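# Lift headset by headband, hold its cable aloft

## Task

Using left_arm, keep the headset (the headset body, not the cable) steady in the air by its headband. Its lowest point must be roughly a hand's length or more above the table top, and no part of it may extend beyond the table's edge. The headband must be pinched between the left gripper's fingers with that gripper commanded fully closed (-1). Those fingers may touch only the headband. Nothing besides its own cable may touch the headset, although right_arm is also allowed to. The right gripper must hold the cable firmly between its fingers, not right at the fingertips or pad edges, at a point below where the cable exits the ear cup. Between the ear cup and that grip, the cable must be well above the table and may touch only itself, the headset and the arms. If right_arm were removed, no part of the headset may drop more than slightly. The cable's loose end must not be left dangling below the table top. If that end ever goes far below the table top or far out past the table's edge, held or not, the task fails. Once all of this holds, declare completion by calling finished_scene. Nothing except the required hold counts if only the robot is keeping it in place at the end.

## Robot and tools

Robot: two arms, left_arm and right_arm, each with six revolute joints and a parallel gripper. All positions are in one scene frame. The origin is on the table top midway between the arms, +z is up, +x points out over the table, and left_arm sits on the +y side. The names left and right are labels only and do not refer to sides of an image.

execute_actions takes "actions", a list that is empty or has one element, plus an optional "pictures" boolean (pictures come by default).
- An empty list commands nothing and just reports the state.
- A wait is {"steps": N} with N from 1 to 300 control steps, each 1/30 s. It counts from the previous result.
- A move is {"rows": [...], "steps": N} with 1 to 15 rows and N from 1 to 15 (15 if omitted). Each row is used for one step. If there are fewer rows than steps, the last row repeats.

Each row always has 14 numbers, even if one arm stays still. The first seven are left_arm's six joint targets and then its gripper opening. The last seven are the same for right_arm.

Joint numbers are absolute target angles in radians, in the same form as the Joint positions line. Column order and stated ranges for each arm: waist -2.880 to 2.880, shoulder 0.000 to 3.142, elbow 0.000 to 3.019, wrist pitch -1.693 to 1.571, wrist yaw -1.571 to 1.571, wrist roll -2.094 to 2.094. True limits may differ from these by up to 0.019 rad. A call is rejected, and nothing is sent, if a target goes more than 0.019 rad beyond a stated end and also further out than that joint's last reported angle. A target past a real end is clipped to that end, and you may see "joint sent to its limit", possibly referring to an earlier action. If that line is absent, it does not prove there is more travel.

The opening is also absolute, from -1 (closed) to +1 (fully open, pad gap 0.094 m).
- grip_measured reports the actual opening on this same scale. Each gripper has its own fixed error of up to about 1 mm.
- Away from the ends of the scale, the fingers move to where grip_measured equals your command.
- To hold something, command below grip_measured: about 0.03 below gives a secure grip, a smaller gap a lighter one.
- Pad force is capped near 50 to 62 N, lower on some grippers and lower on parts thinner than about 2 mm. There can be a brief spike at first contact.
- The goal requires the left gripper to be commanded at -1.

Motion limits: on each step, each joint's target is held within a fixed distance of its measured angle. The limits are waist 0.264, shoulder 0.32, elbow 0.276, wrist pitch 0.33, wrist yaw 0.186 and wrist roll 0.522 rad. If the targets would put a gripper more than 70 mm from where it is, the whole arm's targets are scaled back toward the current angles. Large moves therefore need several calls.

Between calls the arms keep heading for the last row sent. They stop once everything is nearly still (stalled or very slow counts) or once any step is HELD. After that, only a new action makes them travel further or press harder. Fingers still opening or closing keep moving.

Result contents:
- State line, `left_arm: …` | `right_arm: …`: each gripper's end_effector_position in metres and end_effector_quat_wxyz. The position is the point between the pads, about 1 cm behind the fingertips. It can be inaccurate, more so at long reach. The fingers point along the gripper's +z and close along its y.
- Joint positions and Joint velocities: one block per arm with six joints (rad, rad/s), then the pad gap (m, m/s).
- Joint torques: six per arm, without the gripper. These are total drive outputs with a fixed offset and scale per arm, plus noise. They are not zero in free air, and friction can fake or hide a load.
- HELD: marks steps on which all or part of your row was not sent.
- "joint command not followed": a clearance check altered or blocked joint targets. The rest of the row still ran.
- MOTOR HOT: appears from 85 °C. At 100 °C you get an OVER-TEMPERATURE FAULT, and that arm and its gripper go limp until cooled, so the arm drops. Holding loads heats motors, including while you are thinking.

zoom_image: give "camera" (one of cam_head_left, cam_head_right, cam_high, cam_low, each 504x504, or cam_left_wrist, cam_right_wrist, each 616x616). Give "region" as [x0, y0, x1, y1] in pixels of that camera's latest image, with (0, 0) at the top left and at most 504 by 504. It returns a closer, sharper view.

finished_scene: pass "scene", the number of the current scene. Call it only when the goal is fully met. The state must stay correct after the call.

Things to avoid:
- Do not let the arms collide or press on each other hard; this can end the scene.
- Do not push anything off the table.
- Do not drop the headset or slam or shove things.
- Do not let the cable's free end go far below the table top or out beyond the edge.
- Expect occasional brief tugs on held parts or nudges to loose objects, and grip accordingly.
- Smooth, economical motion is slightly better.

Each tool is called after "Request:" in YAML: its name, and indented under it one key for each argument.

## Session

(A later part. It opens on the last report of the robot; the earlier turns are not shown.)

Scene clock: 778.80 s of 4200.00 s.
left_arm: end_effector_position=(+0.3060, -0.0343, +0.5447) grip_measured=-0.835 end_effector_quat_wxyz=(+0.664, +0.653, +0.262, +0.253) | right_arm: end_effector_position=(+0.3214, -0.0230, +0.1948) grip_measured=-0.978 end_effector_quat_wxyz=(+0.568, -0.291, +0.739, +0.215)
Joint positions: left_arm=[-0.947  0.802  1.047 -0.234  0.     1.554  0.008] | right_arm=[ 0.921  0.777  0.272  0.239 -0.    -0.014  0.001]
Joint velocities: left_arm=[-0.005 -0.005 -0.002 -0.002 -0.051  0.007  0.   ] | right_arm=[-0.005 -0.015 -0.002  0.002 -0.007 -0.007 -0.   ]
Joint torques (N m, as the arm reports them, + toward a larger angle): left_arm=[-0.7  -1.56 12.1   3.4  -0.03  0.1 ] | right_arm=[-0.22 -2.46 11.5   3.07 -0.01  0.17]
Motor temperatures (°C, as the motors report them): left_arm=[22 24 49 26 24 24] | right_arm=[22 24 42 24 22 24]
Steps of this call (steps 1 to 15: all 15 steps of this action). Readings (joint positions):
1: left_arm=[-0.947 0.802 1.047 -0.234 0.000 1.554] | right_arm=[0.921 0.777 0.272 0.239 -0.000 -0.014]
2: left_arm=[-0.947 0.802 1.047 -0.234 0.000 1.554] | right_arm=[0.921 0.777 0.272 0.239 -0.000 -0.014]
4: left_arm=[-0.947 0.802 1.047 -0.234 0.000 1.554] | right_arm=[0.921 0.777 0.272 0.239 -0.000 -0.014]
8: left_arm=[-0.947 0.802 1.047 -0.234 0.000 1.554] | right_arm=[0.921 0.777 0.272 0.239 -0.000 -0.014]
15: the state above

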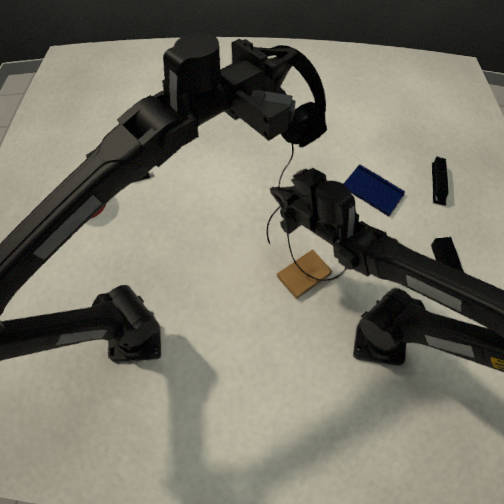

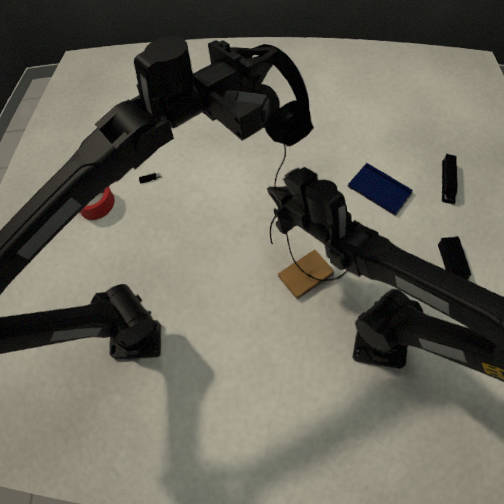

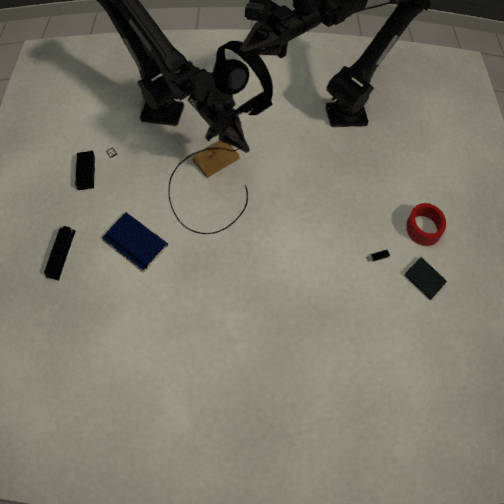

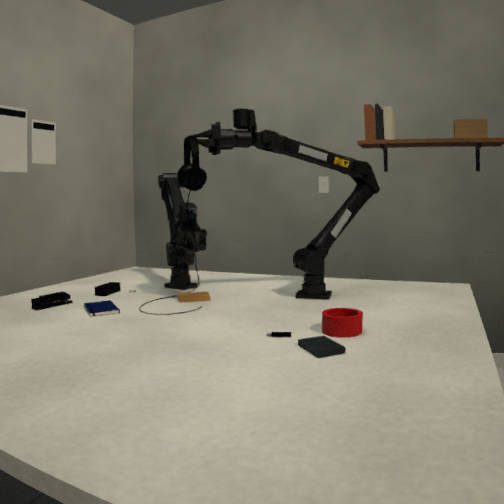

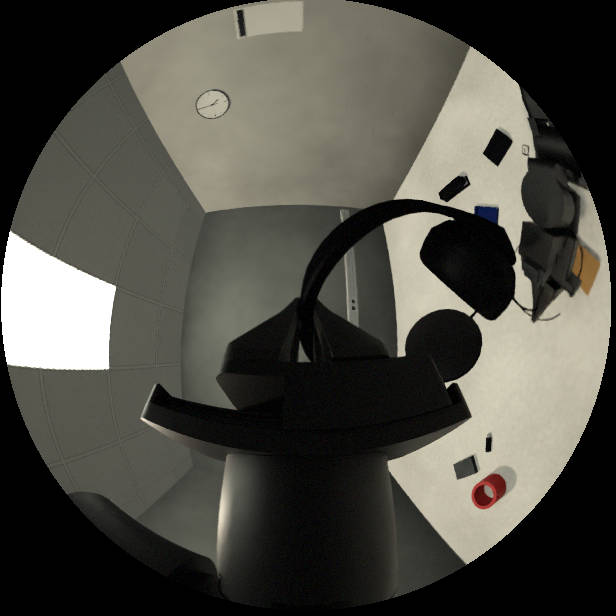

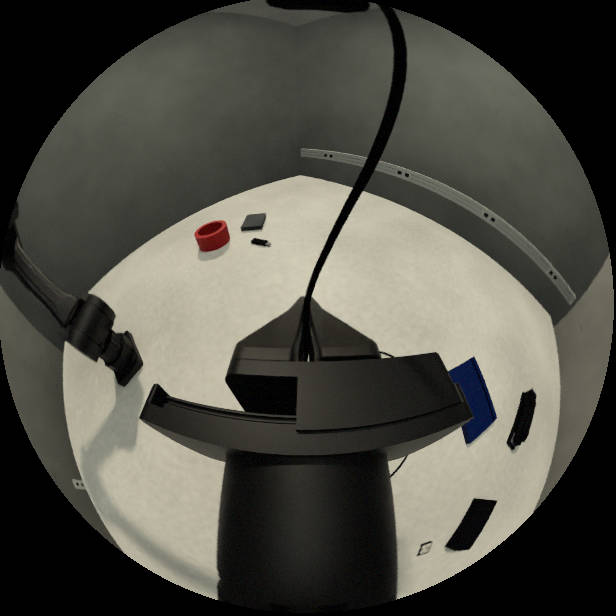

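Request:
execute_actions:
  actions:
    - {"steps": 15}
  pictures: true

Request:
zoom_image:
  camera: "cam_right_wrist"
  region: [250, 250, 380, 370]

Request:
zoom_image:
  camera: "cam_head_left"
  region: [250, 140, 350, 260]

Request:
zoom_image:
  camera: "cam_low"
  region: [140, 120, 260, 310]

Scene clock: 786.43 s of 4200.00 s.
left_arm: end_effector_position=(+0.3060, -0.0343, +0.5447) grip_measured=-0.835 end_effector_quat_wxyz=(+0.664, +0.653, +0.262, +0.253) | right_arm: end_effector_position=(+0.3214, -0.0230, +0.1948) grip_measured=-0.978 end_effector_quat_wxyz=(+0.568, -0.291, +0.739, +0.215)
Joint positions: left_arm=[-0.947  0.802  1.047 -0.234  0.     1.554  0.008] | right_arm=[ 0.921  0.777  0.272  0.239 -0.    -0.014  0.001]
Joint velocities: left_arm=[-0.005 -0.015  0.002 -0.007 -0.022 -0.125 -0.001] | right_arm=[-0.015  0.015  0.002 -0.017 -0.037  0.037 -0.   ]
Joint torques (N m, as the arm reports them, + toward a larger angle): left_arm=[-0.88 -1.56 12.09  3.43 -0.02  0.09] | right_arm=[-0.4  -2.38 11.56  3.12 -0.01  0.15]
Motor temperatures (°C, as the motors report them): left_arm=[22 24 49 26 24 24] | right_arm=[22 24 41 24 22 24]
Steps of this call (steps 1 to 15: the robot went on to your last target; steps 16 to 90: nothing new was sent; then 4.63 s passed at rest). Readings (joint positions):
1: left_arm=[-0.947 0.802 1.047 -0.234 0.000 1.554] | right_arm=[0.921 0.777 0.272 0.239 -0.000 -0.014]
2: left_arm=[-0.947 0.802 1.047 -0.234 0.000 1.554] | right_arm=[0.921 0.777 0.272 0.239 -0.000 -0.014]
4: left_arm=[-0.947 0.802 1.047 -0.234 0.000 1.554] | right_arm=[0.921 0.777 0.272 0.239 -0.000 -0.014]
8: left_arm=[-0.947 0.802 1.047 -0.234 0.000 1.554] | right_arm=[0.921 0.777 0.272 0.239 -0.000 -0.014]
90: the state above
All arms were judged still, so your last target was given up. Only a new action makes them travel on or press farther. Fingers that are still opening or closing keep moving.

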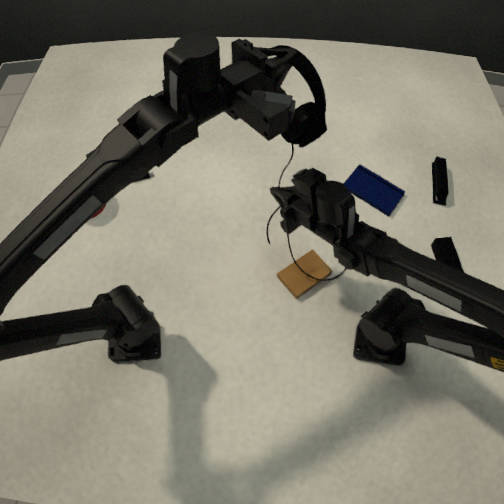

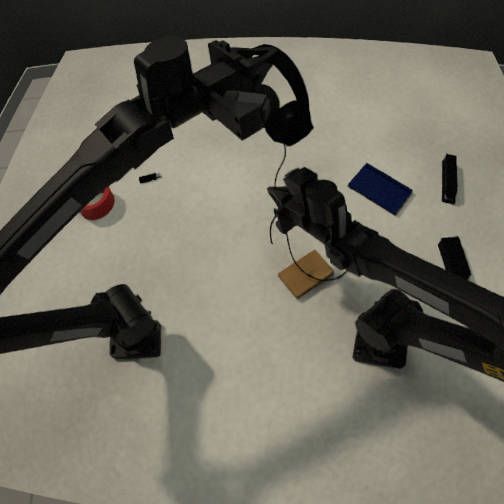

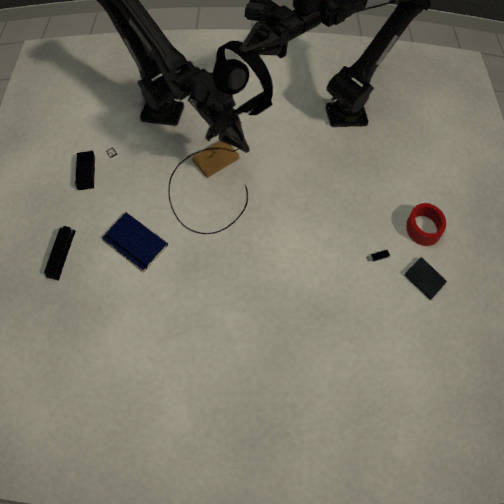

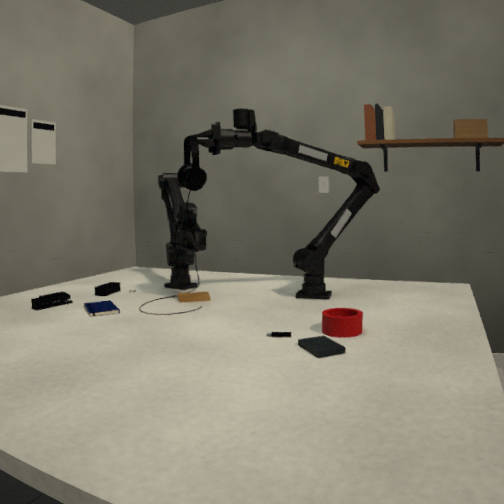

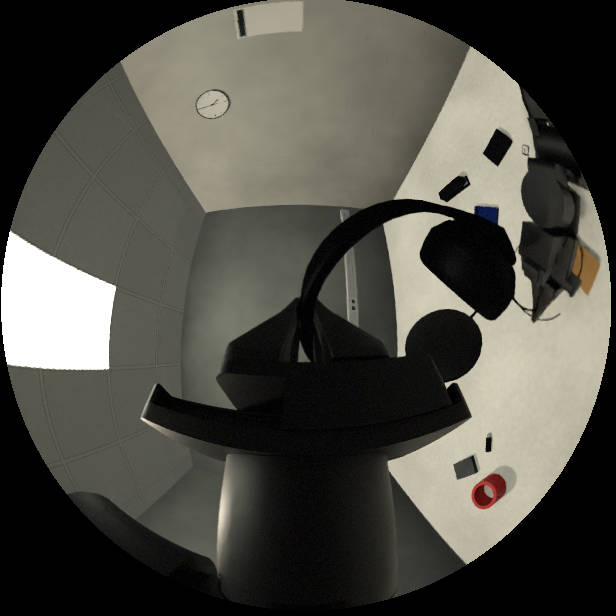

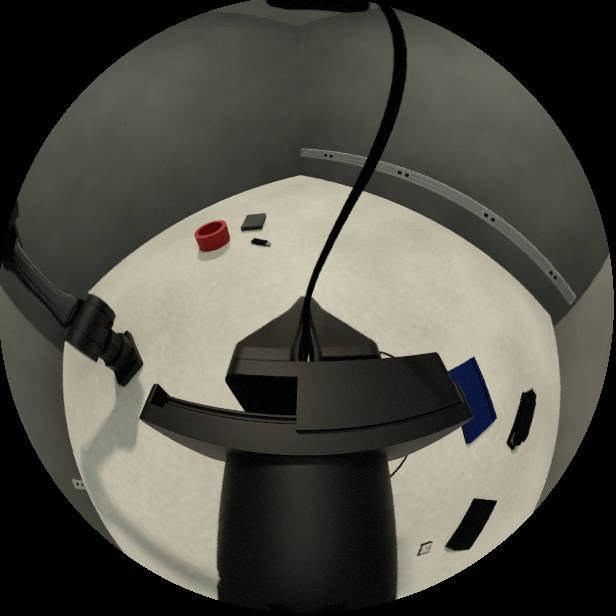

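Region (250, 250, 380, 370) of cam_right_wrist's 616x616 image, scaled by 3.877, with more detail than that image has; it fills the top 465 rows of this view, and the rest is white.

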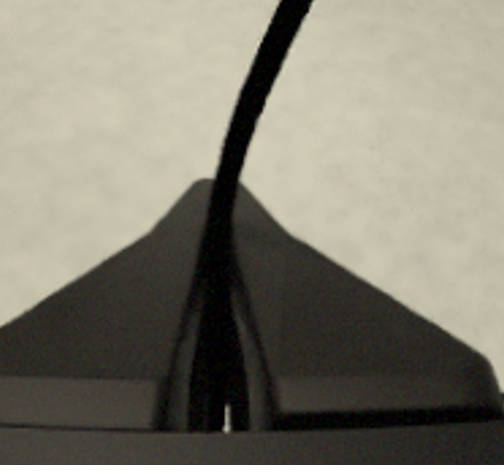

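Region (250, 140, 350, 260) of cam_head_left's 504x504 image, scaled by 4.200, with more detail than that image has.

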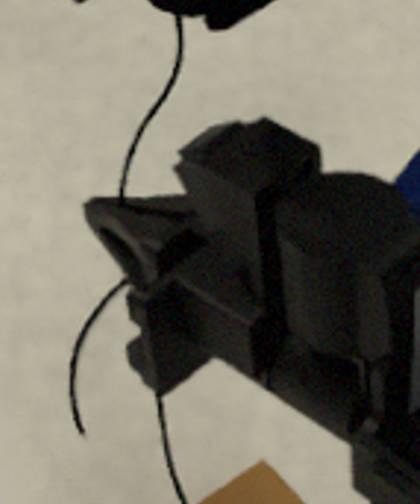

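Region (140, 120, 260, 310) of cam_low's 504x504 image, scaled by 2.653, with more detail than that image has; it fills the left 318 columns of this view, and the rest is white.

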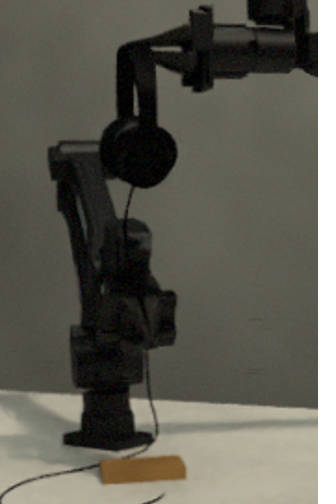

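Request:
execute_actions:
  actions:
    - {"rows": [[-0.95,0.80,1.062,-0.2,0,1.57,-1,0.92,0.777,0.29,0.24,0,0,-0.9],[-0.95,0.80,1.062,-0.2,0,1.57,-1,0.92,0.777,0.28,0.23,0,0,-0.8],[-0.95,0.80,1.062,-0.2,0,1.57,-1,0.92,0.77,0.274,0.222,0,0,-0.75],[-0.95,0.80,1.062,-0.2,0,1.57,-1,0.92,0.76,0.271,0.214,0,0,-0.75],[-0.95,0.80,1.062,-0.2,0,1.57,-1,0.92,0.75,0.268,0.206,0,0,-0.75],[-0.95,0.80,1.062,-0.2,0,1.57,-1,0.92,0.74,0.265,0.198,0,0,-0.75],[-0.95,0.80,1.062,-0.2,0,1.57,-1,0.92,0.732,0.263,0.192,0,0,-0.75],[-0.95,0.80,1.062,-0.2,0,1.57,-1,0.92,0.727,0.262,0.188,0,0,-0.75]], "steps": 15}
  pictures: false

Request:
execute_actions:
  actions:
    - {"rows": [[-0.95,0.80,1.062,-0.2,0,1.57,-1,0.92,0.727,0.27,0.195,0,0,-0.8],[-0.95,0.80,1.062,-0.2,0,1.57,-1,0.92,0.727,0.275,0.2,0,0,-0.85],[-0.95,0.80,1.062,-0.2,0,1.57,-1,0.92,0.727,0.28,0.205,0,0,-0.9],[-0.95,0.80,1.062,-0.2,0,1.57,-1,0.92,0.727,0.28,0.205,0,0,-0.95],[-0.95,0.80,1.062,-0.2,0,1.57,-1,0.92,0.727,0.28,0.205,0,0,-1]], "steps": 15}

Request:
zoom_image:
  camera: "cam_right_wrist"
  region: [250, 250, 380, 370]

Request:
zoom_image:
  camera: "cam_head_left"
  region: [250, 140, 350, 260]

Scene clock: 815.40 s of 4200.00 s.
left_arm: end_effector_position=(+0.3060, -0.0343, +0.5447) grip_measured=-0.835 end_effector_quat_wxyz=(+0.664, +0.653, +0.262, +0.253) | right_arm: end_effector_position=(+0.3158, -0.0281, +0.1967) grip_measured=-0.753 end_effector_quat_wxyz=(+0.568, -0.291, +0.739, +0.215)
Joint positions: left_arm=[-0.947  0.802  1.047 -0.234  0.     1.554  0.008] | right_arm=[ 0.921  0.732  0.262  0.204 -0.    -0.014  0.012]
Joint velocities: left_arm=[ 0.005 -0.015  0.012  0.002 -0.007  0.022  0.   ] | right_arm=[-0.005 -0.005 -0.007  0.007  0.022 -0.022  0.001]
Joint torques (N m, as the arm reports them, + toward a larger angle): left_arm=[-0.7  -1.58 12.11  3.46 -0.02  0.1 ] | right_arm=[-0.4  -2.41  8.93  1.35 -0.02  0.16]
Motor temperatures (°C, as the motors report them): left_arm=[22 24 49 26 24 24] | right_arm=[22 24 40 24 22 24]
Steps of this call (steps 1 to 90: nothing new was sent; then 25.47 s passed at rest; steps 91 to 105: all 15 steps of this action). Readings (joint positions):
91: left_arm=[-0.947 0.802 1.047 -0.234 0.000 1.554] | right_arm=[0.921 0.777 0.272 0.239 -0.000 -0.014]
92: left_arm=[-0.947 0.802 1.047 -0.234 0.000 1.554] | right_arm=[0.921 0.777 0.272 0.239 -0.000 -0.014]
94: left_arm=[-0.947 0.802 1.047 -0.234 0.000 1.554] | right_arm=[0.921 0.777 0.272 0.238 -0.000 -0.014]
98: left_arm=[-0.947 0.802 1.047 -0.234 0.000 1.554] | right_arm=[0.921 0.756 0.267 0.214 -0.000 -0.014]
105: the state above

Scene clock: 815.90 s of 4200.00 s.
left_arm: end_effector_position=(+0.3060, -0.0343, +0.5447) grip_measured=-0.835 end_effector_quat_wxyz=(+0.664, +0.653, +0.262, +0.253) | right_arm: end_effector_position=(+0.3158, -0.0281, +0.1967) grip_measured=-0.978 end_effector_quat_wxyz=(+0.568, -0.291, +0.739, +0.215)
Joint positions: left_arm=[-0.947  0.802  1.047 -0.234  0.     1.554  0.008] | right_arm=[ 0.921  0.732  0.262  0.204 -0.    -0.014  0.001]
Joint velocities: left_arm=[-0.005  0.015  0.012 -0.022 -0.066  0.022  0.   ] | right_arm=[ 0.005 -0.005 -0.022 -0.012 -0.022 -0.022 -0.   ]
Joint torques (N m, as the arm reports them, + toward a larger angle): left_arm=[-0.84 -1.63 12.1   3.41 -0.02  0.09] | right_arm=[-0.3  -2.83 10.42  1.94  0.    0.16]
Motor temperatures (°C, as the motors report them): left_arm=[22 24 49 26 24 24] | right_arm=[22 24 40 24 22 24]
Steps of this call (steps 1 to 15: all 15 steps of this action). Readings (joint positions):
1: left_arm=[-0.947 0.802 1.047 -0.234 0.000 1.554] | right_arm=[0.921 0.732 0.262 0.204 -0.000 -0.014]
2: left_arm=[-0.947 0.802 1.047 -0.234 0.000 1.554] | right_arm=[0.921 0.732 0.262 0.204 -0.000 -0.014]
4: left_arm=[-0.947 0.802 1.047 -0.234 0.000 1.554] | right_arm=[0.921 0.732 0.262 0.204 -0.000 -0.014]
8: left_arm=[-0.947 0.802 1.047 -0.234 0.000 1.554] | right_arm=[0.921 0.732 0.262 0.204 -0.000 -0.014]
15: the state above

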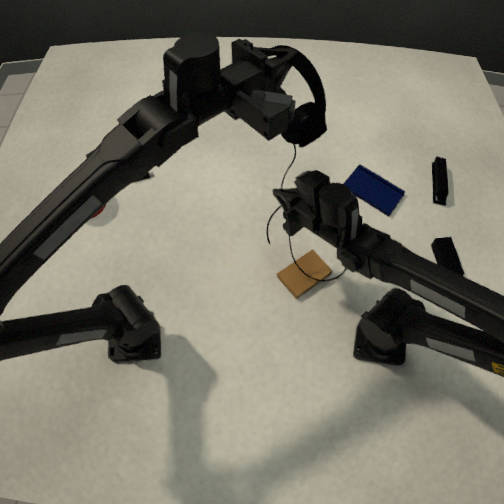

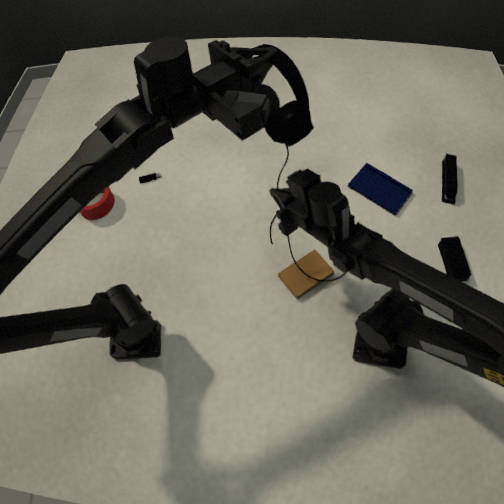

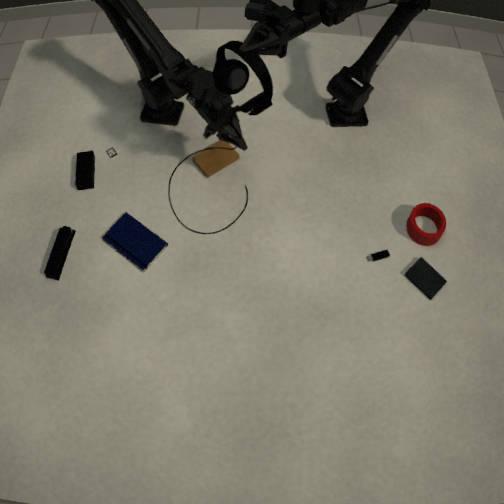

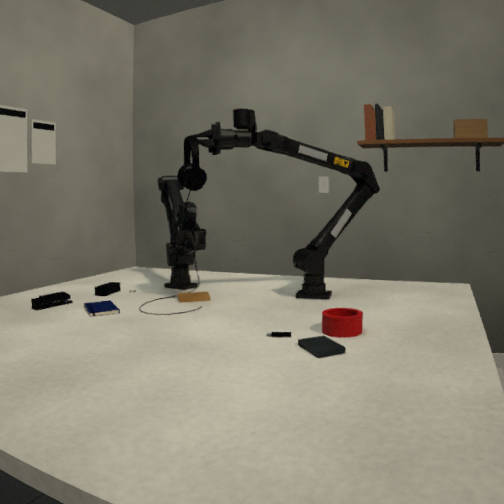

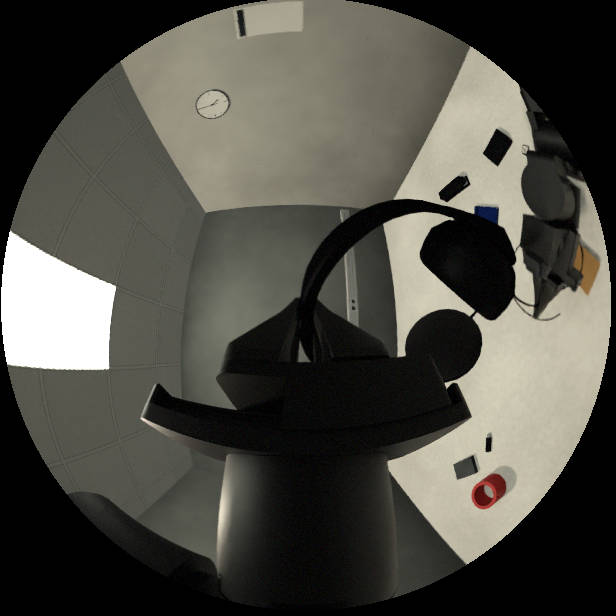

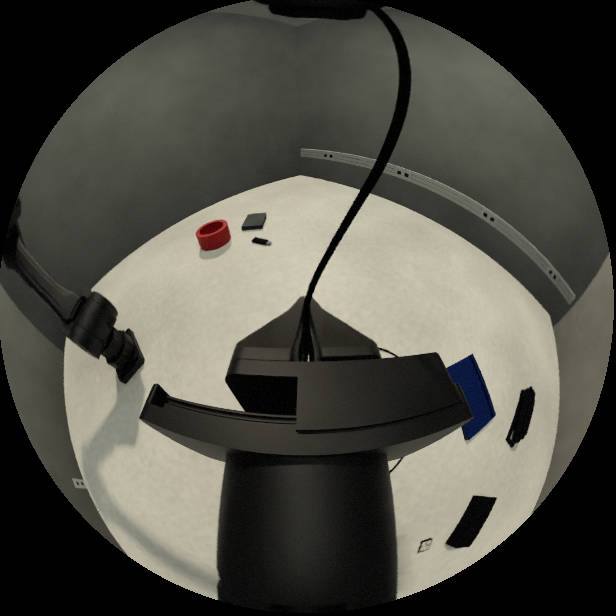

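Region (250, 250, 380, 370) of cam_right_wrist's 616x616 image, scaled by 3.877, with more detail than that image has; it fills the top 465 rows of this view, and the rest is white.

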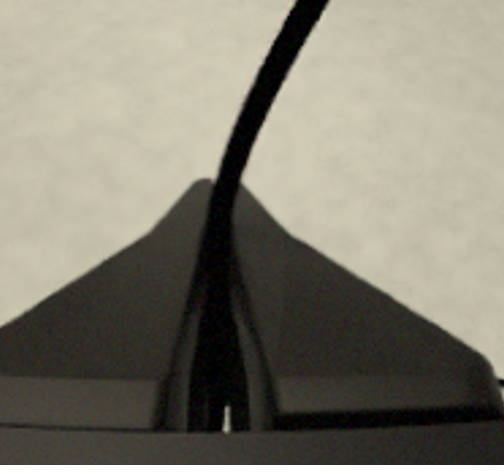

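Region (250, 140, 350, 260) of cam_head_left's 504x504 image, scaled by 4.200, with more detail than that image has.

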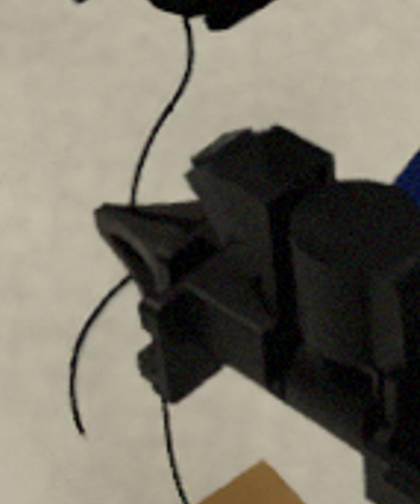

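Request:
execute_actions:
  actions:
    - {"rows": [[-0.95,0.80,1.062,-0.2,0,1.57,-1,0.92,0.727,0.295,0.205,0,0,-1],[-0.95,0.80,1.062,-0.2,0,1.57,-1,0.92,0.727,0.31,0.205,0,0,-1],[-0.95,0.80,1.062,-0.2,0,1.57,-1,0.92,0.727,0.318,0.205,0,0,-1],[-0.95,0.80,1.062,-0.2,0,1.57,-1,0.92,0.727,0.326,0.205,0,0,-1],[-0.95,0.80,1.062,-0.2,0,1.57,-1,0.92,0.727,0.334,0.205,0,0,-1],[-0.95,0.80,1.062,-0.2,0,1.57,-1,0.92,0.727,0.342,0.205,0,0,-1],[-0.95,0.80,1.062,-0.2,0,1.57,-1,0.92,0.727,0.35,0.205,0,0,-1],[-0.95,0.80,1.062,-0.2,0,1.57,-1,0.92,0.727,0.355,0.205,0,0,-1]], "steps": 15}

Request:
zoom_image:
  camera: "cam_head_left"
  region: [240, 130, 370, 300]

Request:
zoom_image:
  camera: "cam_low"
  region: [140, 160, 240, 320]

Scene clock: 832.60 s of 4200.00 s.
left_arm: end_effector_position=(+0.3060, -0.0343, +0.5447) grip_measured=-0.835 end_effector_quat_wxyz=(+0.664, +0.653, +0.262, +0.253) | right_arm: end_effector_position=(+0.3231, -0.0214, +0.2222) grip_measured=-0.978 end_effector_quat_wxyz=(+0.584, -0.286, +0.727, +0.221)
Joint positions: left_arm=[-0.947  0.802  1.047 -0.234  0.     1.554  0.008] | right_arm=[ 0.921  0.732  0.306  0.204 -0.    -0.014  0.001]
Joint velocities: left_arm=[-0.015  0.005  0.017 -0.007 -0.007 -0.007 -0.   ] | right_arm=[-0.015 -0.015 -0.017 -0.012 -0.037 -0.037 -0.   ]
Joint torques (N m, as the arm reports them, + toward a larger angle): left_arm=[-0.76 -1.54 12.08  3.42 -0.03  0.09] | right_arm=[-0.16 -2.56 13.06  1.95 -0.02  0.16]
Motor temperatures (°C, as the motors report them): left_arm=[22 24 50 26 24 24] | right_arm=[22 24 40 24 22 24]
Steps of this call (steps 1 to 15: the robot went on to your last target; steps 16 to 90: nothing new was sent; then 13.20 s passed at rest; steps 91 to 105: all 15 steps of this action). Readings (joint positions):
91: left_arm=[-0.947 0.802 1.047 -0.234 0.000 1.554] | right_arm=[0.921 0.732 0.262 0.204 -0.000 -0.014]
92: left_arm=[-0.947 0.802 1.047 -0.234 0.000 1.554] | right_arm=[0.921 0.732 0.262 0.204 -0.000 -0.014]
94: left_arm=[-0.947 0.802 1.047 -0.234 0.000 1.554] | right_arm=[0.921 0.732 0.263 0.204 -0.000 -0.014]
98: left_arm=[-0.947 0.802 1.047 -0.234 0.000 1.554] | right_arm=[0.921 0.732 0.278 0.204 -0.000 -0.014]
105: the state above

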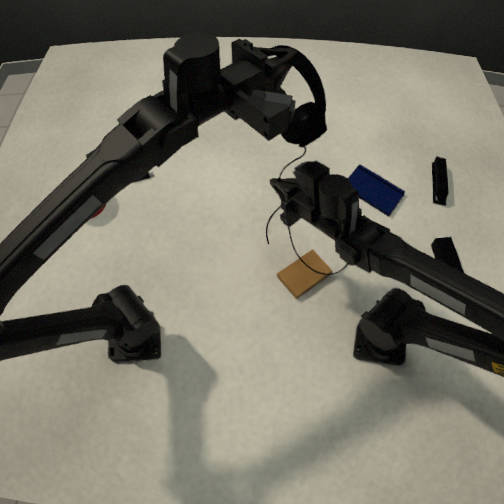

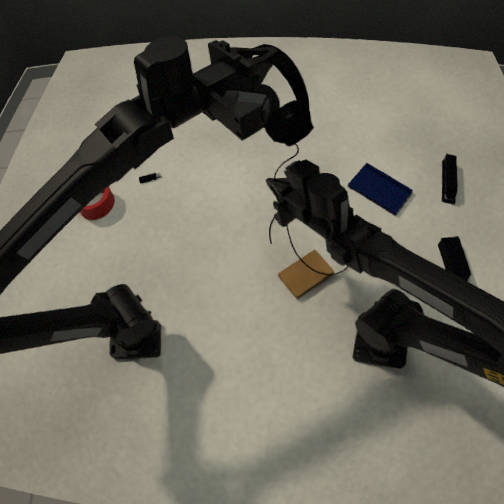

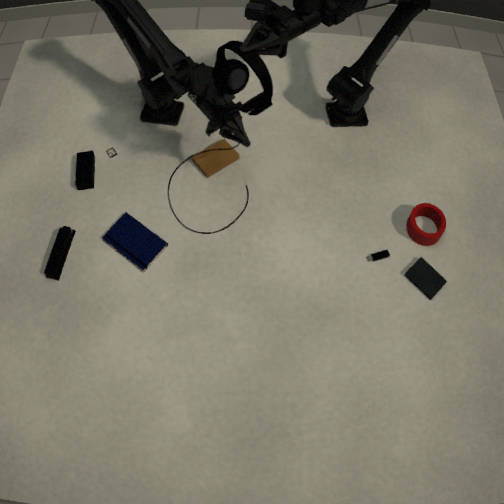

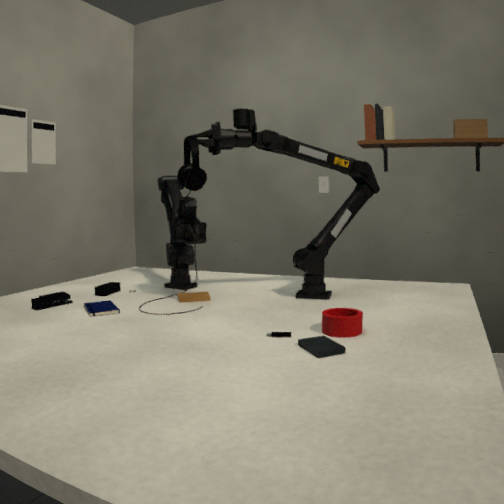

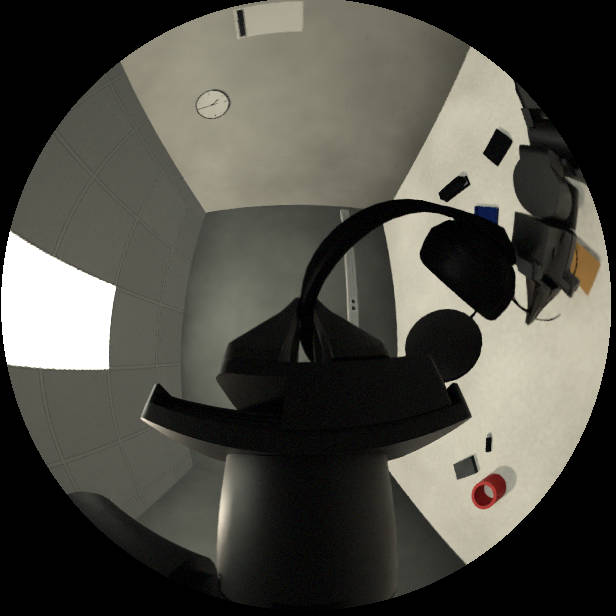

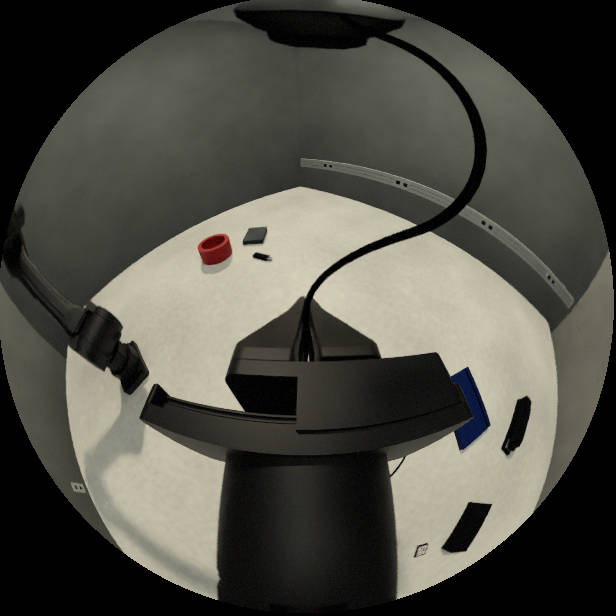

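Region (240, 130, 370, 300) of cam_head_left's 504x504 image, scaled by 2.965, with more detail than that image has; it fills the left 385 columns of this view, and the rest is white.

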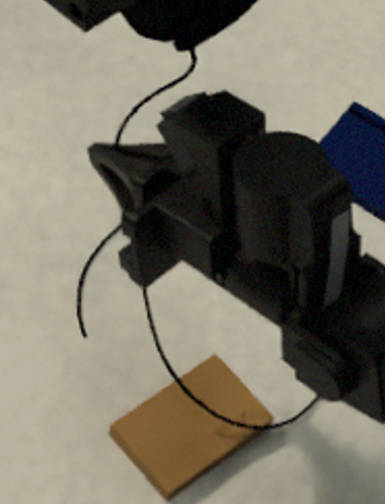

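Region (140, 160, 240, 320) of cam_low's 504x504 image, scaled by 3.150, with more detail than that image has; it fills the left 315 columns of this view, and the rest is white.

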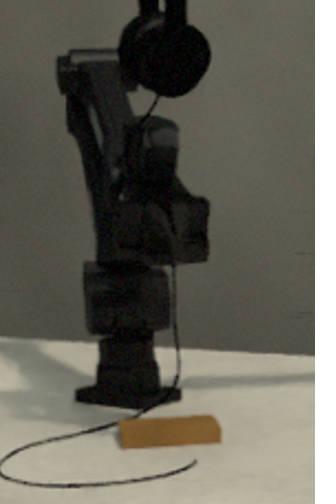

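Request:
execute_actions:
  actions:
    - {"rows": [[-0.95,0.80,1.062,-0.2,0,1.57,-1,0.92,0.727,0.33,0.205,0,0,-1],[-0.95,0.80,1.062,-0.2,0,1.57,-1,0.92,0.727,0.31,0.205,0,0,-1],[-0.95,0.80,1.062,-0.2,0,1.57,-1,0.92,0.727,0.302,0.205,0,0,-1],[-0.95,0.80,1.062,-0.2,0,1.57,-1,0.92,0.727,0.295,0.205,0,0,-1],[-0.95,0.80,1.062,-0.2,0,1.57,-1,0.92,0.727,0.288,0.205,0,0,-1],[-0.95,0.80,1.062,-0.2,0,1.57,-1,0.92,0.727,0.281,0.205,0,0,-1],[-0.95,0.80,1.062,-0.2,0,1.57,-1,0.92,0.727,0.275,0.205,0,0,-1],[-0.95,0.80,1.062,-0.2,0,1.57,-1,0.92,0.727,0.275,0.205,0,0,-1],[-0.95,0.80,1.062,-0.2,0,1.57,-1,0.92,0.727,0.275,0.205,0,0,-1],[-0.95,0.80,1.062,-0.2,0,1.57,-1,0.92,0.727,0.275,0.205,0,0,-1],[-0.95,0.80,1.062,-0.2,0,1.57,-1,0.92,0.727,0.275,0.205,0,0,-1],[-0.95,0.80,1.062,-0.2,0,1.57,-1,0.92,0.727,0.285,0.205,0,0,-1],[-0.95,0.80,1.062,-0.2,0,1.57,-1,0.92,0.727,0.293,0.205,0,0,-1]], "steps": 15}
  pictures: false

Request:
execute_actions:
  actions:
    - {"steps": 30}

Scene clock: 846.03 s of 4200.00 s.
left_arm: end_effector_position=(+0.3060, -0.0343, +0.5447) grip_measured=-0.835 end_effector_quat_wxyz=(+0.664, +0.653, +0.262, +0.253) | right_arm: end_effector_position=(+0.3174, -0.0266, +0.2020) grip_measured=-0.978 end_effector_quat_wxyz=(+0.571, -0.290, +0.737, +0.216)
Joint positions: left_arm=[-0.947  0.802  1.047 -0.234  0.     1.554  0.008] | right_arm=[ 0.921  0.732  0.272  0.204 -0.    -0.014  0.001]
Joint velocities: left_arm=[ 0.005  0.005  0.012  0.002 -0.007 -0.022 -0.   ] | right_arm=[-0.015 -0.015 -0.002 -0.017 -0.007 -0.022  0.   ]
Joint torques (N m, as the arm reports them, + toward a larger angle): left_arm=[-0.79 -1.46 12.06  3.44 -0.03  0.09] | right_arm=[-0.19 -2.6  10.8   1.87 -0.01  0.17]
Motor temperatures (°C, as the motors report them): left_arm=[22 24 50 26 24 24] | right_arm=[22 24 41 24 22 24]
Steps of this call (steps 1 to 15: the robot went on to your last target; steps 16 to 90: nothing new was sent; then 9.93 s passed at rest; steps 91 to 105: all 15 steps of this action). Readings (joint positions):
91: left_arm=[-0.947 0.802 1.047 -0.234 0.000 1.554] | right_arm=[0.921 0.732 0.306 0.204 -0.000 -0.014]
92: left_arm=[-0.947 0.802 1.047 -0.234 0.000 1.554] | right_arm=[0.921 0.732 0.306 0.204 -0.000 -0.014]
94: left_arm=[-0.947 0.802 1.047 -0.234 0.000 1.554] | right_arm=[0.921 0.732 0.305 0.204 -0.000 -0.014]
98: left_arm=[-0.947 0.802 1.047 -0.234 0.000 1.554] | right_arm=[0.921 0.732 0.286 0.204 -0.000 -0.014]
105: the state above

Scene clock: 847.03 s of 4200.00 s.
left_arm: end_effector_position=(+0.3060, -0.0343, +0.5447) grip_measured=-0.835 end_effector_quat_wxyz=(+0.664, +0.653, +0.262, +0.253) | right_arm: end_effector_position=(+0.3174, -0.0266, +0.2020) grip_measured=-0.978 end_effector_quat_wxyz=(+0.571, -0.290, +0.737, +0.216)
Joint positions: left_arm=[-0.947  0.802  1.047 -0.234  0.     1.554  0.008] | right_arm=[ 0.921  0.732  0.272  0.204 -0.    -0.014  0.001]
Joint velocities: left_arm=[-0.005 -0.005 -0.027  0.002 -0.022  0.007 -0.   ] | right_arm=[-0.005 -0.005 -0.002 -0.017 -0.007  0.066 -0.   ]
Joint torques (N m, as the arm reports them, + toward a larger angle): left_arm=[-0.75 -1.41 12.06  3.44 -0.03  0.1 ] | right_arm=[-0.33 -2.72 10.78  1.94 -0.02  0.17]
Motor temperatures (°C, as the motors report them): left_arm=[22 24 50 26 24 24] | right_arm=[22 24 41 24 22 24]
Steps of this call (steps 1 to 15: the robot went on to your last target; steps 16 to 30: nothing new was sent). Readings (joint positions):
1: left_arm=[-0.947 0.802 1.047 -0.234 0.000 1.554] | right_arm=[0.921 0.732 0.272 0.204 -0.000 -0.014]
2: left_arm=[-0.947 0.802 1.047 -0.234 0.000 1.554] | right_arm=[0.921 0.732 0.272 0.204 -0.000 -0.014]
4: left_arm=[-0.947 0.802 1.047 -0.234 0.000 1.554] | right_arm=[0.921 0.732 0.272 0.204 -0.000 -0.014]
8: left_arm=[-0.947 0.802 1.047 -0.234 0.000 1.554] | right_arm=[0.921 0.732 0.272 0.204 -0.000 -0.014]
30: the state above
All arms were judged still, so your last target was given up. Only a new action makes them travel on or press farther. Fingers that are still opening or closing keep moving.

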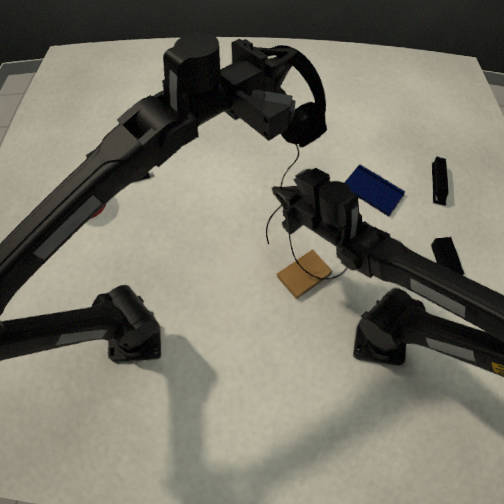

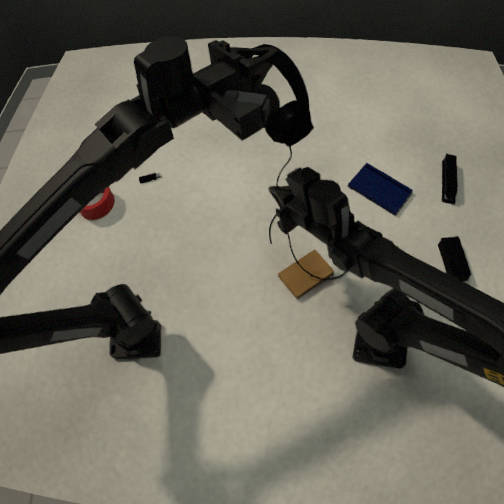

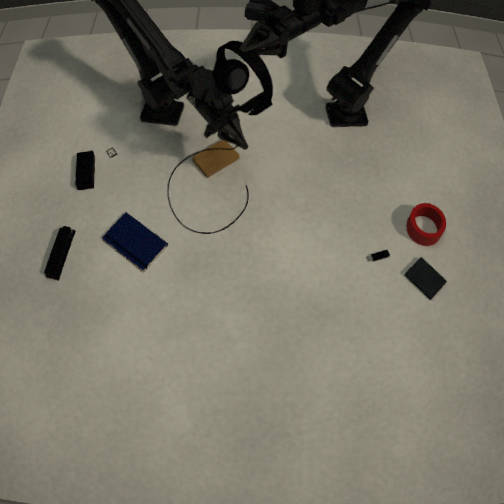

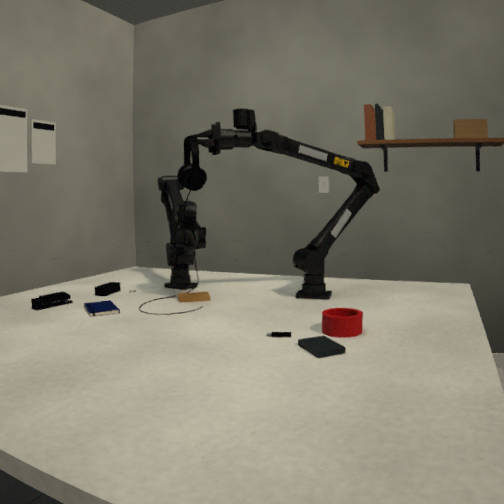

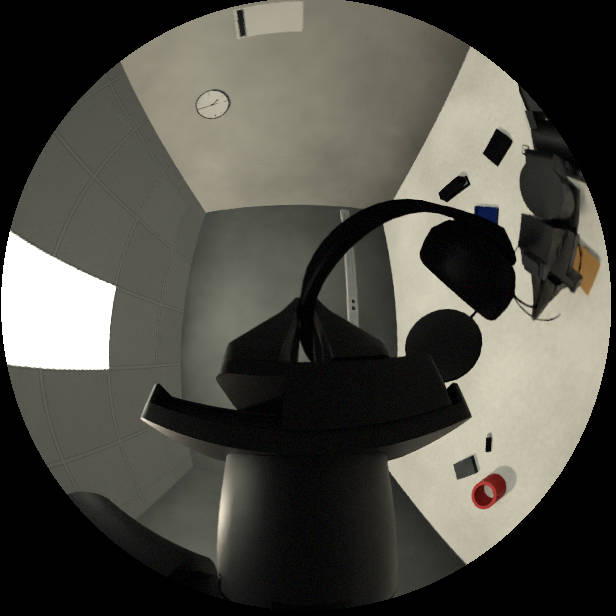

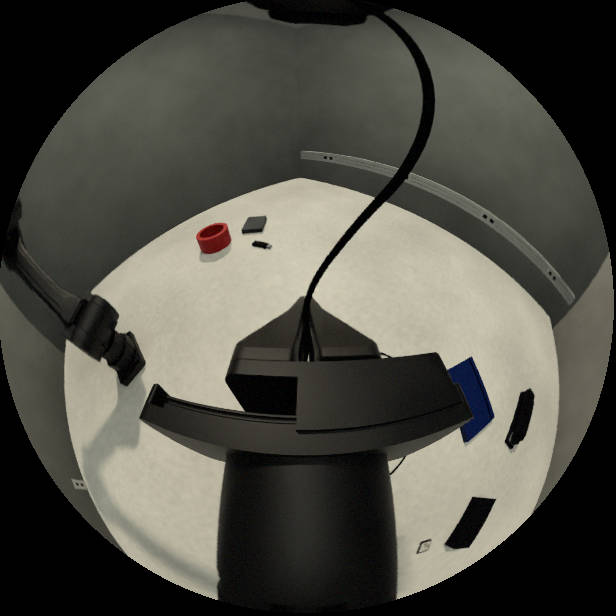

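Request:
finished_scene:
  scene: 1

The scene is finished: the task was done.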